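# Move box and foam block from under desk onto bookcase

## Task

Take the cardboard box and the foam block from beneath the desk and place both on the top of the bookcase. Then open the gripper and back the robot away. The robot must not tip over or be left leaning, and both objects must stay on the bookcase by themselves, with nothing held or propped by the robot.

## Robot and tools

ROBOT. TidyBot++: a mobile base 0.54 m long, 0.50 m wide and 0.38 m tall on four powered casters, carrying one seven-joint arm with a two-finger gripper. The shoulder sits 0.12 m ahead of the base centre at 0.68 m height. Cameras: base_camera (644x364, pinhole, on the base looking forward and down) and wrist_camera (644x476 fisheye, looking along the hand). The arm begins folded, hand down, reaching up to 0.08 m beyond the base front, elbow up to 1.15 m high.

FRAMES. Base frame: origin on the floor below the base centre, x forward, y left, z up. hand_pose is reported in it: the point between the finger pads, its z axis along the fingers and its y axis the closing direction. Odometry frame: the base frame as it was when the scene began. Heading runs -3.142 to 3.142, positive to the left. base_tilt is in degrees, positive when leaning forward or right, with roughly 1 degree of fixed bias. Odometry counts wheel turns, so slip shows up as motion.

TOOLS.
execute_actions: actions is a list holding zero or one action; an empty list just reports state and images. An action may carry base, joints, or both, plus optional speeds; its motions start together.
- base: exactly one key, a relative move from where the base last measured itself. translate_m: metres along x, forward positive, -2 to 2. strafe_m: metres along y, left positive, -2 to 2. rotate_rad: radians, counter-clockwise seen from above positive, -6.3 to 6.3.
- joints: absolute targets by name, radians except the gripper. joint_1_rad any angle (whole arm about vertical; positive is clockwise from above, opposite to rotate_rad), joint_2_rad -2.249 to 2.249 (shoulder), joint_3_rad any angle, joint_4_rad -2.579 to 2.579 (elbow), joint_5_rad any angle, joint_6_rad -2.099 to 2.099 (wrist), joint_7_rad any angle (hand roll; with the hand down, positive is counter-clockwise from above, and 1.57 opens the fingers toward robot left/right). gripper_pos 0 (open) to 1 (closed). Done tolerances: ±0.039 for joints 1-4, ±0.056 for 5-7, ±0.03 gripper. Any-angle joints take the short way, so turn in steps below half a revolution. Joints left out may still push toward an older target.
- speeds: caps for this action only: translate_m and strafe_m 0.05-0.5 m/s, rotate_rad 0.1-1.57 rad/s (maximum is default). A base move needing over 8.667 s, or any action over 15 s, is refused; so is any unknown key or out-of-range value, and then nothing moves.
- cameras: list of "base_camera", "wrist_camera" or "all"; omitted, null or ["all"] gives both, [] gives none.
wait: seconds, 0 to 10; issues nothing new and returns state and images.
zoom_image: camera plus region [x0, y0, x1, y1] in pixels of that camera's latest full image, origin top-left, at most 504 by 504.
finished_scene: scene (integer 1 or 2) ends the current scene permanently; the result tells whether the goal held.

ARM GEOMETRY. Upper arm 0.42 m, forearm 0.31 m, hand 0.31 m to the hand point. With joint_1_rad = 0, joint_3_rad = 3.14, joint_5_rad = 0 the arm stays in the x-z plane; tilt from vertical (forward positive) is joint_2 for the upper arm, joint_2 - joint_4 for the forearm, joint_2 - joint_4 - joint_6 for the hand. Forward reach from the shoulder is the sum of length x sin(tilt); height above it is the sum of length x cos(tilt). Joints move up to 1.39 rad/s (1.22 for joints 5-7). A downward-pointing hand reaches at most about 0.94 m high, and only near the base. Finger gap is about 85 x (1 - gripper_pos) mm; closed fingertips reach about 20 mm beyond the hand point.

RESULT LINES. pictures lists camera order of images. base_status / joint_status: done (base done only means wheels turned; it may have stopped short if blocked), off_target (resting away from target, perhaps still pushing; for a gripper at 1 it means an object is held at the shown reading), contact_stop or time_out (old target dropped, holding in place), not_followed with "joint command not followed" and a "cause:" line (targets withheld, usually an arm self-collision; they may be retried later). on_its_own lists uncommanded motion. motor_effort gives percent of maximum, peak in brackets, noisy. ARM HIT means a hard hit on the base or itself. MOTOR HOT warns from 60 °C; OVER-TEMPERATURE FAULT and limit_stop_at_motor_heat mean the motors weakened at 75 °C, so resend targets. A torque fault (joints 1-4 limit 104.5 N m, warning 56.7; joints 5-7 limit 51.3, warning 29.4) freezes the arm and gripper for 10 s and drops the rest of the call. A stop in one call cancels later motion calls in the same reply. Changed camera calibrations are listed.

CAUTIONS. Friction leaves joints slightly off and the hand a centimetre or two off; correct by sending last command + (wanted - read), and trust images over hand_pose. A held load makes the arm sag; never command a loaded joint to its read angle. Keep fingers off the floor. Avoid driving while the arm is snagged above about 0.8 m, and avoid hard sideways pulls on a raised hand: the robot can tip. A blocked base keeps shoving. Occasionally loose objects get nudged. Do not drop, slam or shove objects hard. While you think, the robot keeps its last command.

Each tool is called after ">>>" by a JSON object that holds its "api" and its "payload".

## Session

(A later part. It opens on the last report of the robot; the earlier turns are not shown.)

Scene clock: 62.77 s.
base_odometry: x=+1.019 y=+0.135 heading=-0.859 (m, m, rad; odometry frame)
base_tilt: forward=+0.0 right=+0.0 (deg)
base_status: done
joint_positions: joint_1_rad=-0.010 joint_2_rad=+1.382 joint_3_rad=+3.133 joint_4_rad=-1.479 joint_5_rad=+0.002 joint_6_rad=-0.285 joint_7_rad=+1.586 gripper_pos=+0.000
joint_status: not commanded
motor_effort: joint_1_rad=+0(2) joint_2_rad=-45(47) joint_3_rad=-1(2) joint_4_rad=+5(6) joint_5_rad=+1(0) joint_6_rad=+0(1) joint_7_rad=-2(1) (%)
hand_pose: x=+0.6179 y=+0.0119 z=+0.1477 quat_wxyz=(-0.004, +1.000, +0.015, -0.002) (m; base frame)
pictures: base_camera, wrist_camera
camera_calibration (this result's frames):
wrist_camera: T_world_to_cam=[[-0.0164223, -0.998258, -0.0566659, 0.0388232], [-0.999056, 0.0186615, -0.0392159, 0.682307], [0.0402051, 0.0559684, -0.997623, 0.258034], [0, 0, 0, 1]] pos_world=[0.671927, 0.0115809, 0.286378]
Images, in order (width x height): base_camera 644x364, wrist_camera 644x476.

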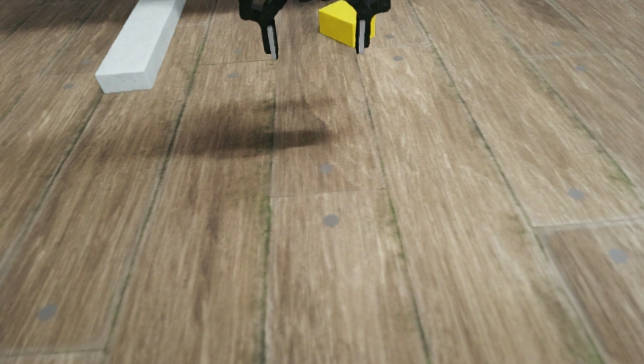

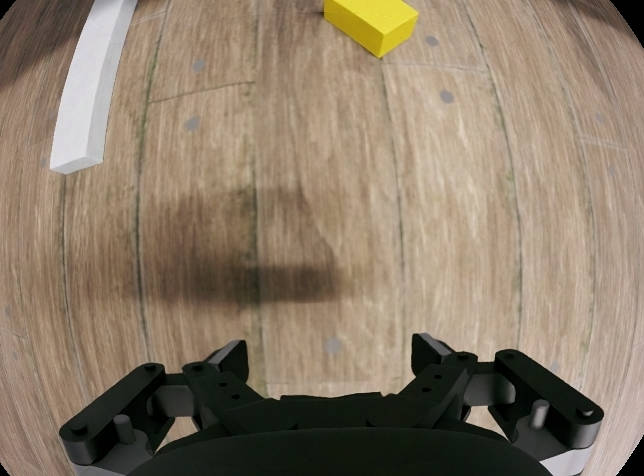

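>>> {"api": "execute_actions", "payload": {"actions": [{"base": {"translate_m": 0.2}}]}}

Scene clock: 64.50 s.
base_odometry: x=+1.150 y=-0.016 heading=-0.859 (m, m, rad; odometry frame)
base_tilt: forward=+0.0 right=+0.0 (deg)
base_status: done
joint_positions: joint_1_rad=-0.010 joint_2_rad=+1.382 joint_3_rad=+3.133 joint_4_rad=-1.478 joint_5_rad=+0.002 joint_6_rad=-0.285 joint_7_rad=+1.586 gripper_pos=+0.000
joint_status: not commanded
motor_effort: joint_1_rad=+0(1) joint_2_rad=-45(47) joint_3_rad=-1(2) joint_4_rad=+5(6) joint_5_rad=+0(1) joint_6_rad=+0(1) joint_7_rad=-1(1) (%)
hand_pose: x=+0.6185 y=+0.0119 z=+0.1478 quat_wxyz=(-0.004, +1.000, +0.015, -0.002) (m; base frame)
pictures: base_camera, wrist_camera
camera_calibration (this result's frames):
wrist_camera: T_world_to_cam=[[-0.016373, -0.998257, -0.0566952, 0.0388184], [-0.999015, 0.0186712, -0.0402477, 0.683073], [0.0412361, 0.0559804, -0.99758, 0.257438], [0, 0, 0, 1]] pos_world=[0.67242, 0.0115855, 0.286508]
Images, in order (width x height): base_camera 644x364, wrist_camera 644x476.

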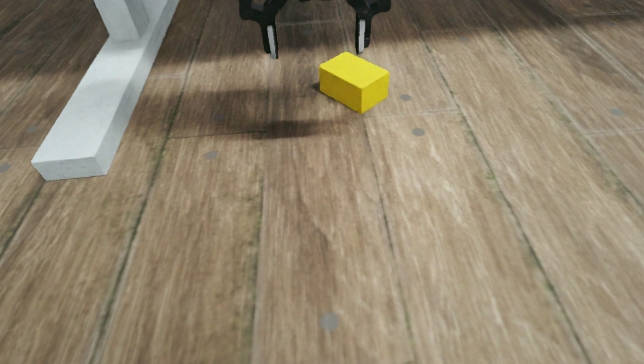

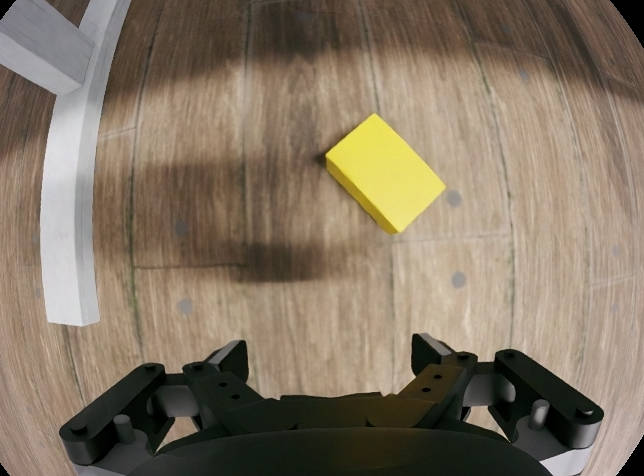

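>>> {"api": "execute_actions", "payload": {"actions": [{"base": {"translate_m": 0.122}, "joints": {"joint_7_rad": 2.37}}], "cameras": []}}

>>> {"api": "execute_actions", "payload": {"actions": [{"base": {"strafe_m": -0.05}}]}}

Scene clock: 66.60 s.
base_odometry: x=+1.230 y=-0.109 heading=-0.858 (m, m, rad; odometry frame)
base_tilt: forward=+0.0 right=+0.1 (deg)
base_status: done
joint_positions: joint_1_rad=-0.010 joint_2_rad=+1.382 joint_3_rad=+3.133 joint_4_rad=-1.477 joint_5_rad=+0.002 joint_6_rad=-0.285 joint_7_rad=+2.344 gripper_pos=+0.000
joint_status: all done
motor_effort: joint_1_rad=+0(2) joint_2_rad=-46(46) joint_3_rad=-1(2) joint_4_rad=+5(6) joint_5_rad=+0(0) joint_6_rad=+0(1) joint_7_rad=-2(0) (%)
hand_pose: x=+0.6190 y=+0.0119 z=+0.1478 quat_wxyz=(-0.004, +0.923, +0.384, +0.000) (m; base frame)
pictures: none
No camera images: the call's "cameras" was empty. Leave "cameras" out to get every camera's image.

Scene clock: 67.57 s.
base_odometry: x=+1.192 y=-0.142 heading=-0.858 (m, m, rad; odometry frame)
base_tilt: forward=+0.0 right=+0.1 (deg)
base_status: done
joint_positions: joint_1_rad=+0.000 joint_2_rad=+1.382 joint_3_rad=+3.139 joint_4_rad=-1.477 joint_5_rad=+0.002 joint_6_rad=-0.285 joint_7_rad=+2.344 gripper_pos=+0.000
joint_status: not commanded
motor_effort: joint_1_rad=+0(4) joint_2_rad=-45(46) joint_3_rad=-1(3) joint_4_rad=+5(6) joint_5_rad=+1(0) joint_6_rad=+0(1) joint_7_rad=-1(1) (%)
hand_pose: x=+0.6191 y=+0.0027 z=+0.1477 quat_wxyz=(-0.001, +0.926, +0.378, -0.001) (m; base frame)
pictures: base_camera, wrist_camera
camera_calibration (this result's frames):
wrist_camera: T_world_to_cam=[[0.666039, -0.744113, -0.0518385, -0.394259], [-0.745913, -0.664637, -0.0432489, 0.529371], [-0.00227171, 0.0674725, -0.997719, 0.284808], [0, 0, 0, 1]] pos_world=[0.658104, 0.0392501, 0.286615]
Images, in order (width x height): base_camera 644x364, wrist_camera 644x476.

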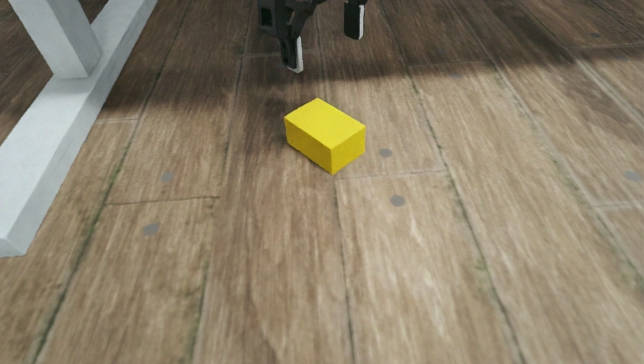

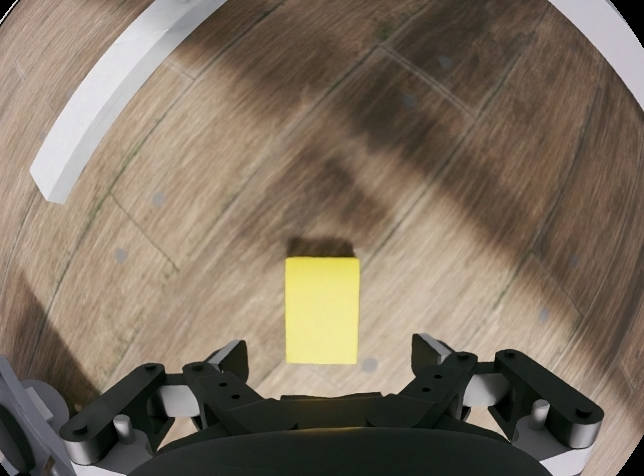

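>>> {"api": "execute_actions", "payload": {"actions": [{"joints": {"joint_2_rad": 1.5, "joint_4_rad": -1.335}}], "cameras": []}}

>>> {"api": "execute_actions", "payload": {"actions": [{"joints": {"joint_2_rad": 1.572, "joint_4_rad": -1.26}}], "cameras": []}}

>>> {"api": "execute_actions", "payload": {"actions": [{"joints": {"joint_2_rad": 1.623, "joint_4_rad": -1.21}}], "cameras": ["wrist_camera"]}}

Scene clock: 69.27 s.
base_odometry: x=+1.192 y=-0.142 heading=-0.858 (m, m, rad; odometry frame)
base_tilt: forward=+0.0 right=+0.1 (deg)
base_status: not commanded
joint_positions: joint_1_rad=+0.000 joint_2_rad=+1.488 joint_3_rad=+3.139 joint_4_rad=-1.354 joint_5_rad=+0.002 joint_6_rad=-0.285 joint_7_rad=+2.344 gripper_pos=+0.000
joint_status: all done
motor_effort: joint_1_rad=+0(0) joint_2_rad=-46(47) joint_3_rad=-1(1) joint_4_rad=+5(6) joint_5_rad=+0(1) joint_6_rad=+0(1) joint_7_rad=-1(1) (%)
hand_pose: x=+0.6356 y=+0.0026 z=+0.1049 quat_wxyz=(+0.002, +0.926, +0.378, +0.007) (m; base frame)
pictures: none
No camera images: the call's "cameras" was empty. Leave "cameras" out to get every camera's image.

Scene clock: 70.20 s.
base_odometry: x=+1.192 y=-0.142 heading=-0.858 (m, m, rad; odometry frame)
base_tilt: forward=+0.0 right=+0.1 (deg)
base_status: not commanded
joint_positions: joint_1_rad=+0.000 joint_2_rad=+1.560 joint_3_rad=+3.139 joint_4_rad=-1.276 joint_5_rad=+0.002 joint_6_rad=-0.285 joint_7_rad=+2.344 gripper_pos=+0.000
joint_status: all done
motor_effort: joint_1_rad=+0(0) joint_2_rad=-46(48) joint_3_rad=-1(1) joint_4_rad=+5(5) joint_5_rad=+0(1) joint_6_rad=+0(1) joint_7_rad=-1(0) (%)
hand_pose: x=+0.6409 y=+0.0026 z=+0.0756 quat_wxyz=(+0.003, +0.926, +0.378, +0.010) (m; base frame)
pictures: none
No camera images: the call's "cameras" was empty. Leave "cameras" out to get every camera's image.

Scene clock: 71.00 s.
base_odometry: x=+1.192 y=-0.142 heading=-0.858 (m, m, rad; odometry frame)
base_tilt: forward=+0.0 right=+0.1 (deg)
base_status: not commanded
joint_positions: joint_1_rad=+0.000 joint_2_rad=+1.607 joint_3_rad=+3.139 joint_4_rad=-1.224 joint_5_rad=+0.002 joint_6_rad=-0.285 joint_7_rad=+2.344 gripper_pos=+0.000
joint_status: all done
motor_effort: joint_1_rad=+0(1) joint_2_rad=-44(47) joint_3_rad=+0(1) joint_4_rad=+4(6) joint_5_rad=+1(1) joint_6_rad=+0(1) joint_7_rad=-1(0) (%)
hand_pose: x=+0.6432 y=+0.0026 z=+0.0559 quat_wxyz=(+0.004, +0.926, +0.378, +0.012) (m; base frame)
pictures: wrist_camera
camera_calibration (this result's frames):
wrist_camera: T_world_to_cam=[[0.666709, -0.744565, -0.0334782, -0.416566], [-0.744887, -0.664124, -0.063903, 0.543887], [0.0253463, 0.0675422, -0.997394, 0.175507], [0, 0, 0, 1]] pos_world=[0.678414, 0.0391935, 0.19586]
Images, in order (width x height): wrist_camera 644x476.

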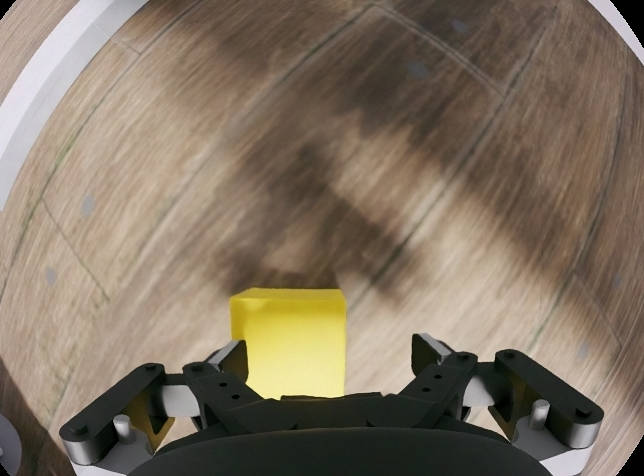

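>>> {"api": "execute_actions", "payload": {"actions": [{"base": {"translate_m": -0.026}, "joints": {"joint_2_rad": 1.57}}], "cameras": ["wrist_camera"]}}

Scene clock: 71.97 s.
base_odometry: x=+1.175 y=-0.122 heading=-0.858 (m, m, rad; odometry frame)
base_tilt: forward=+0.0 right=+0.1 (deg)
base_status: done
joint_positions: joint_1_rad=+0.000 joint_2_rad=+1.588 joint_3_rad=+3.139 joint_4_rad=-1.221 joint_5_rad=+0.002 joint_6_rad=-0.285 joint_7_rad=+2.344 gripper_pos=+0.000
joint_status: all done
motor_effort: joint_1_rad=+0(1) joint_2_rad=-45(48) joint_3_rad=-1(2) joint_4_rad=+5(7) joint_5_rad=+0(1) joint_6_rad=+0(1) joint_7_rad=-1(1) (%)
hand_pose: x=+0.6571 y=+0.0026 z=+0.0665 quat_wxyz=(+0.008, +0.926, +0.378, +0.022) (m; base frame)
pictures: wrist_camera
camera_calibration (this result's frames):
wrist_camera: T_world_to_cam=[[0.667287, -0.744572, -0.0184866, -0.426864], [-0.743269, -0.664118, -0.0806141, 0.554967], [0.0477457, 0.0675333, -0.996574, 0.170943], [0, 0, 0, 1]] pos_world=[0.689169, 0.0391881, 0.207204]
Images, in order (width x height): wrist_camera 644x476.

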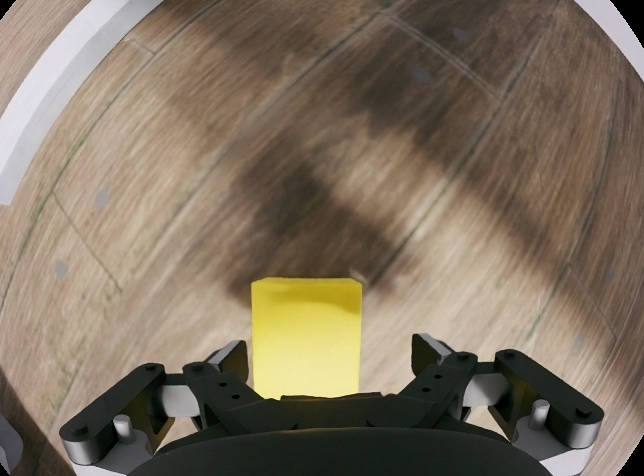

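>>> {"api": "execute_actions", "payload": {"actions": [{"joints": {"joint_2_rad": 1.63}}], "cameras": ["wrist_camera"]}}

>>> {"api": "execute_actions", "payload": {"actions": [{"joints": {"joint_2_rad": 1.668, "joint_4_rad": -1.165}}]}}

Scene clock: 73.43 s.
base_odometry: x=+1.175 y=-0.122 heading=-0.858 (m, m, rad; odometry frame)
base_tilt: forward=+0.0 right=+0.1 (deg)
base_status: not commanded
joint_positions: joint_1_rad=+0.000 joint_2_rad=+1.621 joint_3_rad=+3.139 joint_4_rad=-1.221 joint_5_rad=+0.002 joint_6_rad=-0.285 joint_7_rad=+2.344 gripper_pos=+0.000
joint_status: all done
motor_effort: joint_1_rad=+0(0) joint_2_rad=-46(48) joint_3_rad=-1(1) joint_4_rad=+5(6) joint_5_rad=+0(1) joint_6_rad=+0(1) joint_7_rad=+0(1) (%)
hand_pose: x=+0.6368 y=+0.0026 z=+0.0493 quat_wxyz=(+0.002, +0.926, +0.378, +0.007) (m; base frame)
pictures: wrist_camera
camera_calibration (this result's frames):
wrist_camera: T_world_to_cam=[[0.66633, -0.744571, -0.0402262, -0.411928], [-0.745501, -0.664117, -0.056364, 0.538698], [0.0152521, 0.0675457, -0.9976, 0.175509], [0, 0, 0, 1]] pos_world=[0.673403, 0.0391941, 0.188881]
Images, in order (width x height): wrist_camera 644x476.

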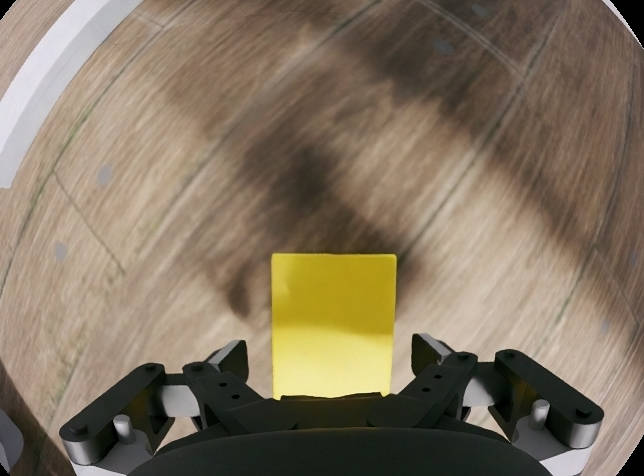

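Scene clock: 74.20 s.
base_odometry: x=+1.175 y=-0.122 heading=-0.858 (m, m, rad; odometry frame)
base_tilt: forward=+0.0 right=+0.1 (deg)
base_status: not commanded
joint_positions: joint_1_rad=+0.000 joint_2_rad=+1.651 joint_3_rad=+3.139 joint_4_rad=-1.180 joint_5_rad=+0.002 joint_6_rad=-0.285 joint_7_rad=+2.344 gripper_pos=+0.000
joint_status: all done
motor_effort: joint_1_rad=+0(0) joint_2_rad=-45(47) joint_3_rad=-1(1) joint_4_rad=+5(7) joint_5_rad=+1(0) joint_6_rad=+1(1) joint_7_rad=-1(0) (%)
hand_pose: x=+0.6423 y=+0.0026 z=+0.0375 quat_wxyz=(+0.004, +0.926, +0.378, +0.012) (m; base frame)
pictures: base_camera, wrist_camera
camera_calibration (this result's frames):
wrist_camera: T_world_to_cam=[[0.666626, -0.744646, -0.0333373, -0.416511], [-0.744954, -0.664034, -0.0640499, 0.542036], [0.0255574, 0.0675321, -0.99739, 0.157007], [0, 0, 0, 1]] pos_world=[0.677436, 0.039174, 0.177429]
Images, in order (width x height): base_camera 644x364, wrist_camera 644x476.

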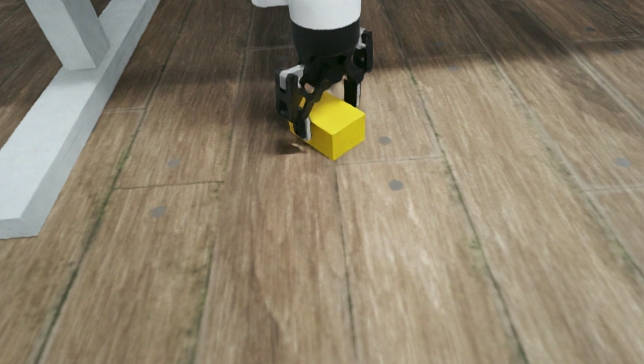

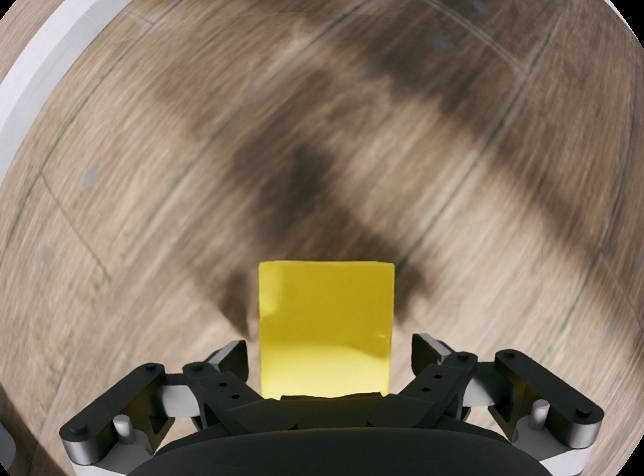

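>>> {"api": "execute_actions", "payload": {"actions": [{"joints": {"joint_2_rad": 1.685}}], "cameras": []}}

>>> {"api": "execute_actions", "payload": {"actions": [{"joints": {"gripper_pos": 1.0}}]}}

Scene clock: 75.13 s.
base_odometry: x=+1.175 y=-0.122 heading=-0.858 (m, m, rad; odometry frame)
base_tilt: forward=+0.0 right=+0.1 (deg)
base_status: not commanded
joint_positions: joint_1_rad=+0.000 joint_2_rad=+1.668 joint_3_rad=+3.139 joint_4_rad=-1.180 joint_5_rad=+0.002 joint_6_rad=-0.285 joint_7_rad=+2.344 gripper_pos=+0.000
joint_status: all done
motor_effort: joint_1_rad=+0(0) joint_2_rad=-46(46) joint_3_rad=-1(1) joint_4_rad=+5(6) joint_5_rad=+1(0) joint_6_rad=+0(1) joint_7_rad=-1(0) (%)
hand_pose: x=+0.6314 y=+0.0026 z=+0.0289 quat_wxyz=(+0.001, +0.926, +0.378, +0.004) (m; base frame)
pictures: none
No camera images: the call's "cameras" was empty. Leave "cameras" out to get every camera's image.

Scene clock: 76.23 s.
base_odometry: x=+1.175 y=-0.122 heading=-0.858 (m, m, rad; odometry frame)
base_tilt: forward=+0.0 right=+0.1 (deg)
base_status: not commanded
joint_positions: joint_1_rad=+0.000 joint_2_rad=+1.666 joint_3_rad=+3.139 joint_4_rad=-1.180 joint_5_rad=+0.002 joint_6_rad=-0.287 joint_7_rad=+2.344 gripper_pos=+0.377
joint_status: gripper_pos off_target (ended at +0.377, target +1.000)
motor_effort: joint_1_rad=-1(2) joint_2_rad=-43(46) joint_3_rad=-1(2) joint_4_rad=+7(12) joint_5_rad=+0(1) joint_6_rad=+3(9) joint_7_rad=-1(0) (%)
hand_pose: x=+0.6323 y=+0.0026 z=+0.0300 quat_wxyz=(+0.001, +0.926, +0.378, +0.004) (m; base frame)
pictures: base_camera, wrist_camera
camera_calibration (this result's frames):
wrist_camera: T_world_to_cam=[[0.665989, -0.744643, -0.0443283, -0.409415], [-0.745906, -0.664037, -0.0517573, 0.534405], [0.00910507, 0.0675345, -0.997675, 0.160222], [0, 0, 0, 1]] pos_world=[0.669823, 0.0391763, 0.16936]
Images, in order (width x height): base_camera 644x364, wrist_camera 644x476.

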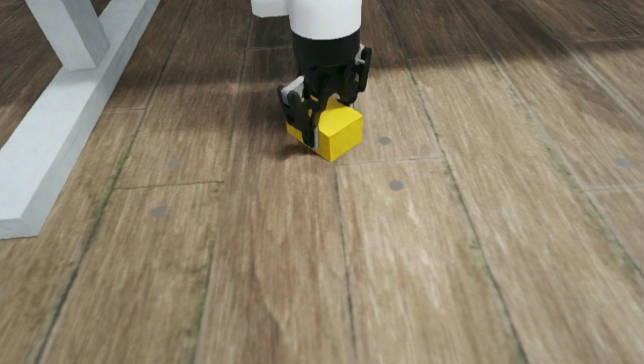

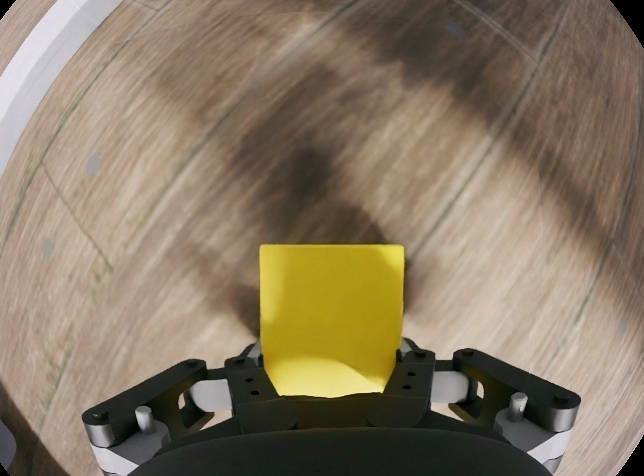

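>>> {"api": "execute_actions", "payload": {"actions": [{"joints": {"joint_2_rad": 1.38, "joint_4_rad": -1.48, "joint_6_rad": -0.27}}], "cameras": []}}

>>> {"api": "execute_actions", "payload": {"actions": [{"base": {"translate_m": -1.06}, "joints": {"joint_7_rad": 1.56}}], "cameras": ["base_camera"]}}

>>> {"api": "execute_actions", "payload": {"actions": [{"base": {"rotate_rad": -1.573}, "joints": {"joint_2_rad": -0.1, "joint_4_rad": -1.51, "joint_6_rad": -0.1}}], "cameras": []}}

>>> {"api": "execute_actions", "payload": {"actions": [{"base": {"translate_m": 1.37}}]}}

Scene clock: 79.07 s.
base_odometry: x=+1.175 y=-0.122 heading=-0.858 (m, m, rad; odometry frame)
base_tilt: forward=+0.0 right=+0.1 (deg)
base_status: not commanded
joint_positions: joint_1_rad=+0.000 joint_2_rad=+1.382 joint_3_rad=+3.139 joint_4_rad=-1.458 joint_5_rad=+0.002 joint_6_rad=-0.287 joint_7_rad=+2.344 gripper_pos=+0.377
joint_status: all done
motor_effort: joint_1_rad=+0(0) joint_2_rad=-45(50) joint_3_rad=-1(1) joint_4_rad=+5(7) joint_5_rad=+1(1) joint_6_rad=+0(3) joint_7_rad=-1(1) (%)
hand_pose: x=+0.6301 y=+0.0027 z=+0.1492 quat_wxyz=(+0.002, +0.926, +0.378, +0.007) (m; base frame)
pictures: none
No camera images: the call's "cameras" was empty. Leave "cameras" out to get every camera's image.

Scene clock: 82.47 s.
base_odometry: x=+0.482 y=+0.680 heading=-0.858 (m, m, rad; odometry frame)
base_tilt: forward=+0.0 right=+0.0 (deg)
base_status: done
joint_positions: joint_1_rad=+0.000 joint_2_rad=+1.382 joint_3_rad=+3.139 joint_4_rad=-1.466 joint_5_rad=+0.002 joint_6_rad=-0.287 joint_7_rad=+1.586 gripper_pos=+0.377
joint_status: all done
motor_effort: joint_1_rad=+0(1) joint_2_rad=-45(48) joint_3_rad=-1(2) joint_4_rad=+5(6) joint_5_rad=+0(0) joint_6_rad=+1(1) joint_7_rad=-1(2) (%)
hand_pose: x=+0.6250 y=+0.0027 z=+0.1484 quat_wxyz=(-0.001, +1.000, +0.009, +0.003) (m; base frame)
pictures: base_camera
Images, in order (width x height): base_camera 644x364.

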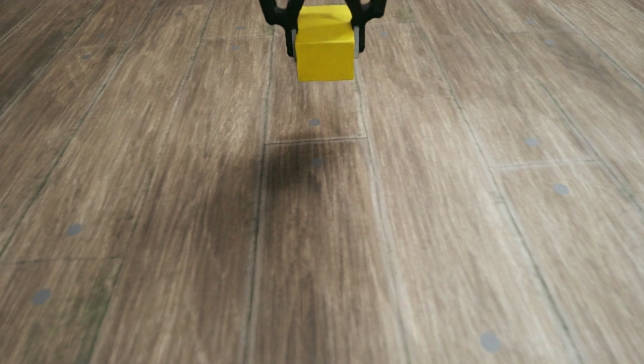

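Scene clock: 85.43 s.
base_odometry: x=+0.482 y=+0.680 heading=-2.431 (m, m, rad; odometry frame)
base_tilt: forward=+0.0 right=+0.1 (deg)
base_status: done
joint_positions: joint_1_rad=+0.018 joint_2_rad=-0.092 joint_3_rad=+3.149 joint_4_rad=-1.490 joint_5_rad=+0.002 joint_6_rad=-0.144 joint_7_rad=+1.586 gripper_pos=+0.378
joint_status: all done
motor_effort: joint_1_rad=+0(8) joint_2_rad=-21(51) joint_3_rad=+0(6) joint_4_rad=+22(23) joint_5_rad=+0(1) joint_6_rad=+9(10) joint_7_rad=-1(0) (%)
hand_pose: x=+0.7010 y=-0.0136 z=+1.1636 quat_wxyz=(+0.015, +0.697, -0.003, +0.717) (m; base frame)
pictures: none
No camera images: the call's "cameras" was empty. Leave "cameras" out to get every camera's image.

Scene clock: 89.47 s.
base_odometry: x=-0.557 y=-0.214 heading=-2.431 (m, m, rad; odometry frame)
base_tilt: forward=+0.0 right=+0.0 (deg)
base_status: done
joint_positions: joint_1_rad=+0.018 joint_2_rad=-0.094 joint_3_rad=+3.149 joint_4_rad=-1.494 joint_5_rad=+0.002 joint_6_rad=-0.143 joint_7_rad=+1.586 gripper_pos=+0.378
joint_status: not commanded
motor_effort: joint_1_rad=+0(0) joint_2_rad=-19(25) joint_3_rad=+0(1) joint_4_rad=+22(23) joint_5_rad=+0(1) joint_6_rad=+9(10) joint_7_rad=-1(1) (%)
hand_pose: x=+0.7003 y=-0.0135 z=+1.1632 quat_wxyz=(+0.015, +0.697, -0.003, +0.717) (m; base frame)
pictures: base_camera, wrist_camera
camera_calibration (this result's frames):
wrist_camera: T_world_to_cam=[[0.0242296, -0.999327, -0.0275302, 0.00997437], [0.0729885, 0.0292331, -0.996904, 1.16828], [0.997038, 0.0221452, 0.0736477, -0.647403], [0, 0, 0, 1]] pos_world=[0.559973, -0.00984794, 1.21262]
Images, in order (width x height): base_camera 644x364, wrist_camera 644x476.

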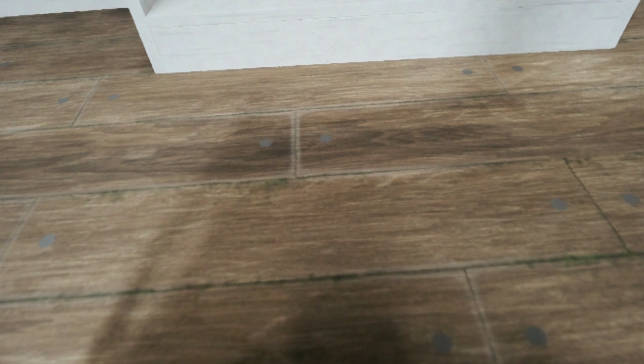

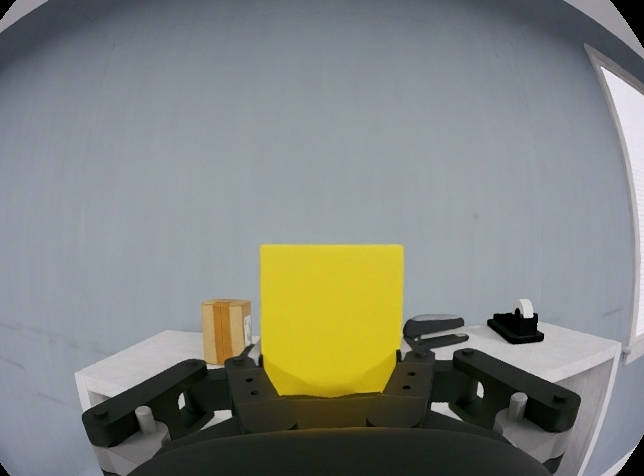

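>>> {"api": "execute_actions", "payload": {"actions": [{"base": {"strafe_m": -0.02}}], "cameras": []}}

>>> {"api": "execute_actions", "payload": {"actions": [{"base": {"translate_m": 0.26}}]}}

Scene clock: 91.07 s.
base_odometry: x=-0.570 y=-0.198 heading=-2.431 (m, m, rad; odometry frame)
base_tilt: forward=+0.0 right=+0.0 (deg)
base_status: done
joint_positions: joint_1_rad=+0.015 joint_2_rad=-0.094 joint_3_rad=+3.146 joint_4_rad=-1.494 joint_5_rad=+0.002 joint_6_rad=-0.143 joint_7_rad=+1.586 gripper_pos=+0.378
joint_status: not commanded
motor_effort: joint_1_rad=+0(1) joint_2_rad=-20(24) joint_3_rad=+0(2) joint_4_rad=+22(24) joint_5_rad=+0(1) joint_6_rad=+9(10) joint_7_rad=-1(1) (%)
hand_pose: x=+0.7003 y=-0.0105 z=+1.1632 quat_wxyz=(+0.013, +0.697, -0.001, +0.717) (m; base frame)
pictures: none
No camera images: the call's "cameras" was empty. Leave "cameras" out to get every camera's image.

Scene clock: 92.87 s.
base_odometry: x=-0.768 y=-0.368 heading=-2.431 (m, m, rad; odometry frame)
base_tilt: forward=+0.0 right=+0.0 (deg)
base_status: done
joint_positions: joint_1_rad=+0.015 joint_2_rad=-0.090 joint_3_rad=+3.146 joint_4_rad=-1.495 joint_5_rad=+0.002 joint_6_rad=-0.142 joint_7_rad=+1.586 gripper_pos=+0.378
joint_status: not commanded
motor_effort: joint_1_rad=+0(1) joint_2_rad=-22(26) joint_3_rad=+0(1) joint_4_rad=+23(24) joint_5_rad=+0(0) joint_6_rad=+9(10) joint_7_rad=-1(1) (%)
hand_pose: x=+0.7023 y=-0.0105 z=+1.1603 quat_wxyz=(+0.013, +0.699, -0.001, +0.715) (m; base frame)
pictures: base_camera, wrist_camera
camera_calibration (this result's frames):
wrist_camera: T_world_to_cam=[[0.0291189, -0.999199, -0.027465, 0.00934873], [0.0683894, 0.0294038, -0.997225, 1.16878], [0.997234, 0.0271598, 0.0691908, -0.644179], [0, 0, 0, 1]] pos_world=[0.562193, -0.00752939, 1.21036]
Images, in order (width x height): base_camera 644x364, wrist_camera 644x476.

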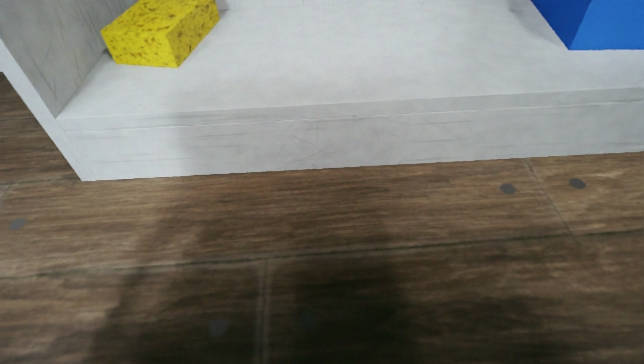

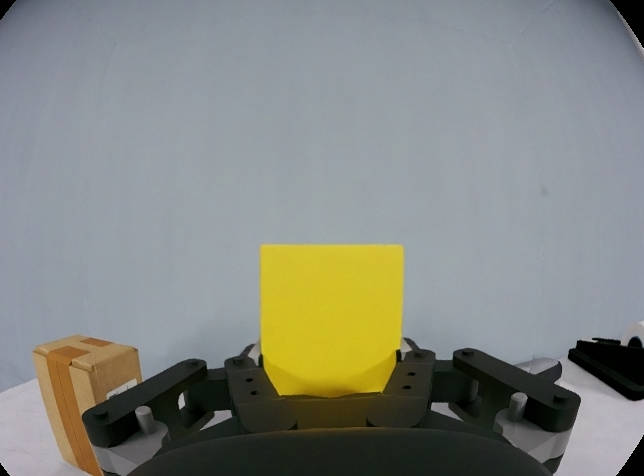

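>>> {"api": "execute_actions", "payload": {"actions": [{"joints": {"joint_6_rad": -0.32}}], "cameras": ["wrist_camera"]}}

Scene clock: 93.87 s.
base_odometry: x=-0.768 y=-0.368 heading=-2.431 (m, m, rad; odometry frame)
base_tilt: forward=+0.0 right=+0.0 (deg)
base_status: not commanded
joint_positions: joint_1_rad=+0.015 joint_2_rad=-0.091 joint_3_rad=+3.146 joint_4_rad=-1.504 joint_5_rad=+0.002 joint_6_rad=-0.293 joint_7_rad=+1.586 gripper_pos=+0.378
joint_status: all done
motor_effort: joint_1_rad=+0(0) joint_2_rad=-21(23) joint_3_rad=+0(0) joint_4_rad=+23(24) joint_5_rad=+0(0) joint_6_rad=+9(11) joint_7_rad=+0(1) (%)
hand_pose: x=+0.6996 y=-0.0105 z=+1.1085 quat_wxyz=(+0.012, +0.753, -0.001, +0.658) (m; base frame)
pictures: wrist_camera
camera_calibration (this result's frames):
wrist_camera: T_world_to_cam=[[0.0239212, -0.999105, -0.034888, 0.0198485], [-0.0900155, 0.0326037, -0.995407, 1.22613], [0.995653, 0.0269518, -0.089155, -0.46129], [0, 0, 0, 1]] pos_world=[0.569181, -0.00771321, 1.18007]
Images, in order (width x height): wrist_camera 644x476.

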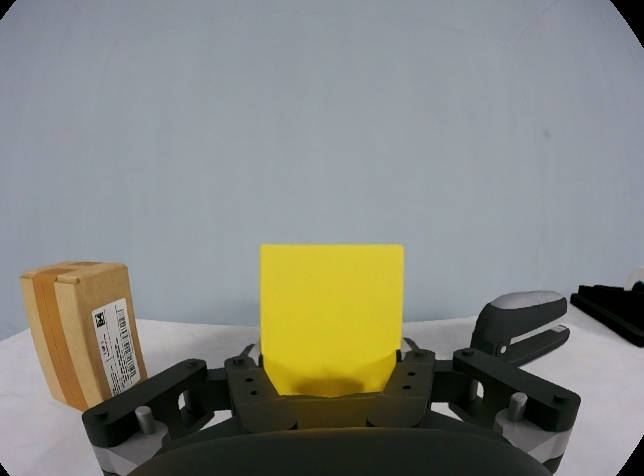

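>>> {"api": "execute_actions", "payload": {"actions": [{"joints": {"joint_6_rad": -0.36}}], "cameras": ["wrist_camera"]}}

Scene clock: 94.47 s.
base_odometry: x=-0.768 y=-0.368 heading=-2.431 (m, m, rad; odometry frame)
base_tilt: forward=+0.0 right=+0.0 (deg)
base_status: not commanded
joint_positions: joint_1_rad=+0.015 joint_2_rad=-0.092 joint_3_rad=+3.146 joint_4_rad=-1.504 joint_5_rad=+0.002 joint_6_rad=-0.319 joint_7_rad=+1.586 gripper_pos=+0.378
joint_status: all done
motor_effort: joint_1_rad=+0(0) joint_2_rad=-20(22) joint_3_rad=+0(0) joint_4_rad=+22(23) joint_5_rad=+0(0) joint_6_rad=+9(10) joint_7_rad=-1(1) (%)
hand_pose: x=+0.6981 y=-0.0105 z=+1.1009 quat_wxyz=(+0.012, +0.761, -0.001, +0.648) (m; base frame)
pictures: wrist_camera
camera_calibration (this result's frames):
wrist_camera: T_world_to_cam=[[0.0229813, -0.999088, -0.0359966, 0.021517], [-0.115193, 0.03312, -0.992791, 1.23318], [0.993077, 0.0269622, -0.114327, -0.430878], [0, 0, 0, 1]] pos_world=[0.569455, -0.00772833, 1.17581]
Images, in order (width x height): wrist_camera 644x476.

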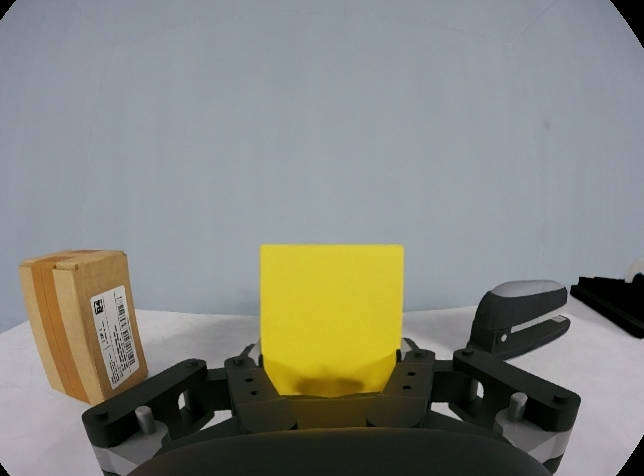

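>>> {"api": "execute_actions", "payload": {"actions": [{"joints": {"joint_4_rad": -1.535}}], "cameras": ["wrist_camera"]}}

Scene clock: 95.23 s.
base_odometry: x=-0.768 y=-0.368 heading=-2.431 (m, m, rad; odometry frame)
base_tilt: forward=+0.0 right=+0.0 (deg)
base_status: not commanded
joint_positions: joint_1_rad=+0.015 joint_2_rad=-0.094 joint_3_rad=+3.146 joint_4_rad=-1.507 joint_5_rad=+0.002 joint_6_rad=-0.319 joint_7_rad=+1.586 gripper_pos=+0.378
joint_status: all done
motor_effort: joint_1_rad=+0(0) joint_2_rad=-19(21) joint_3_rad=+0(0) joint_4_rad=+21(22) joint_5_rad=+0(0) joint_6_rad=+7(9) joint_7_rad=-1(1) (%)
hand_pose: x=+0.6970 y=-0.0105 z=+1.1006 quat_wxyz=(+0.012, +0.761, -0.001, +0.648) (m; base frame)
pictures: wrist_camera
camera_calibration (this result's frames):
wrist_camera: T_world_to_cam=[[0.0229708, -0.999087, -0.0360215, 0.0215813], [-0.115516, 0.0331372, -0.992753, 1.23295], [0.99304, 0.0269654, -0.114649, -0.429506], [0, 0, 0, 1]] pos_world=[0.568447, -0.00771318, 1.17555]
Images, in order (width x height): wrist_camera 644x476.

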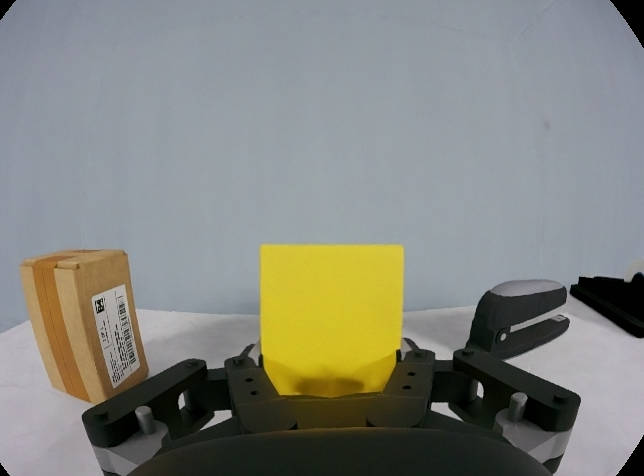

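Contact reached (height stopped changing, efforts dropped). Releasing and backing away.

>>> {"api": "execute_actions", "payload": {"actions": [{"joints": {"gripper_pos": 0.0}}], "cameras": ["wrist_camera"]}}

>>> {"api": "execute_actions", "payload": {"actions": [{"base": {"translate_m": -0.4}, "joints": {"joint_4_rad": -1.46}, "speeds": {"translate_m": 0.3}}], "cameras": ["wrist_camera"]}}

Scene clock: 96.63 s.
base_odometry: x=-0.768 y=-0.368 heading=-2.431 (m, m, rad; odometry frame)
base_tilt: forward=+0.0 right=+0.0 (deg)
base_status: not commanded
joint_positions: joint_1_rad=+0.015 joint_2_rad=-0.094 joint_3_rad=+3.146 joint_4_rad=-1.516 joint_5_rad=+0.002 joint_6_rad=-0.319 joint_7_rad=+1.586 gripper_pos=+0.000
joint_status: all done
motor_effort: joint_1_rad=+0(0) joint_2_rad=-21(21) joint_3_rad=+0(0) joint_4_rad=+22(22) joint_5_rad=+1(0) joint_6_rad=+9(9) joint_7_rad=-1(1) (%)
hand_pose: x=+0.6970 y=-0.0105 z=+1.0951 quat_wxyz=(+0.012, +0.764, -0.001, +0.645) (m; base frame)
pictures: wrist_camera
camera_calibration (this result's frames):
wrist_camera: T_world_to_cam=[[0.0226539, -0.999081, -0.0363992, 0.0220221], [-0.124302, 0.0333112, -0.991685, 1.23247], [0.991986, 0.02699, -0.123433, -0.419755], [0, 0, 0, 1]] pos_world=[0.56909, -0.00772413, 1.17122]
Images, in order (width x height): wrist_camera 644x476.

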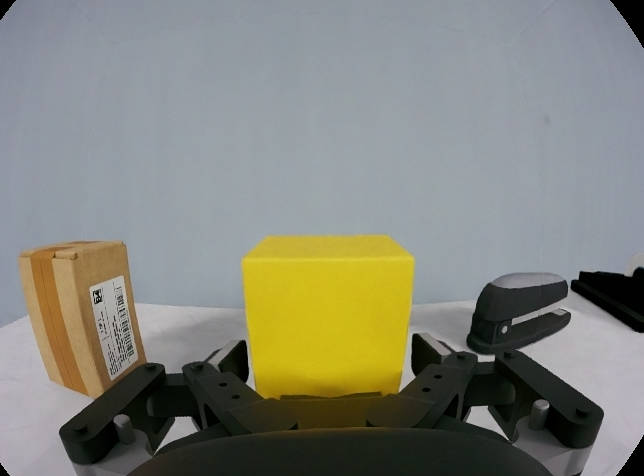

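Scene clock: 98.97 s.
base_odometry: x=-0.464 y=-0.107 heading=-2.432 (m, m, rad; odometry frame)
base_tilt: forward=+0.0 right=+0.1 (deg)
base_status: done
joint_positions: joint_1_rad=+0.015 joint_2_rad=-0.098 joint_3_rad=+3.146 joint_4_rad=-1.473 joint_5_rad=+0.002 joint_6_rad=-0.320 joint_7_rad=+1.586 gripper_pos=+0.000
joint_status: all done
motor_effort: joint_1_rad=+0(1) joint_2_rad=-18(26) joint_3_rad=+0(2) joint_4_rad=+21(24) joint_5_rad=+1(1) joint_6_rad=+9(9) joint_7_rad=-1(1) (%)
hand_pose: x=+0.6952 y=-0.0103 z=+1.1228 quat_wxyz=(+0.012, +0.750, -0.001, +0.661) (m; base frame)
pictures: wrist_camera
camera_calibration (this result's frames):
wrist_camera: T_world_to_cam=[[0.0244757, -0.999105, -0.0344865, 0.0198391], [-0.0804496, 0.0324165, -0.996231, 1.23424], [0.996458, 0.0271579, -0.0795842, -0.466925], [0, 0, 0, 1]] pos_world=[0.56408, -0.00750762, 1.19311]
Images, in order (width x height): wrist_camera 644x476.

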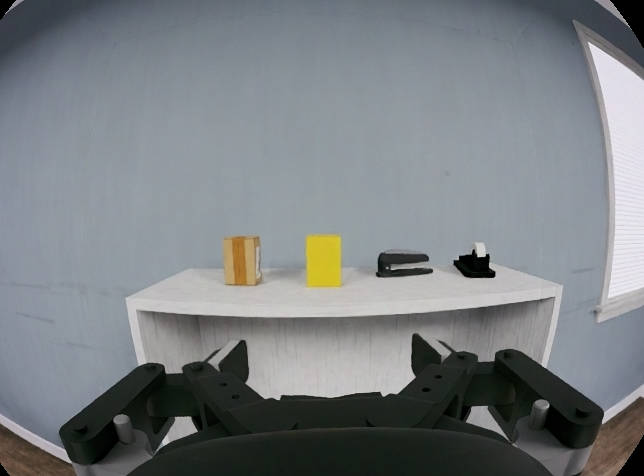

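Both objects are resting on top of the bookcase and the robot is clear.

>>> {"api": "finished_scene", "payload": {"scene": 2}}

The scene is finished: the task was done.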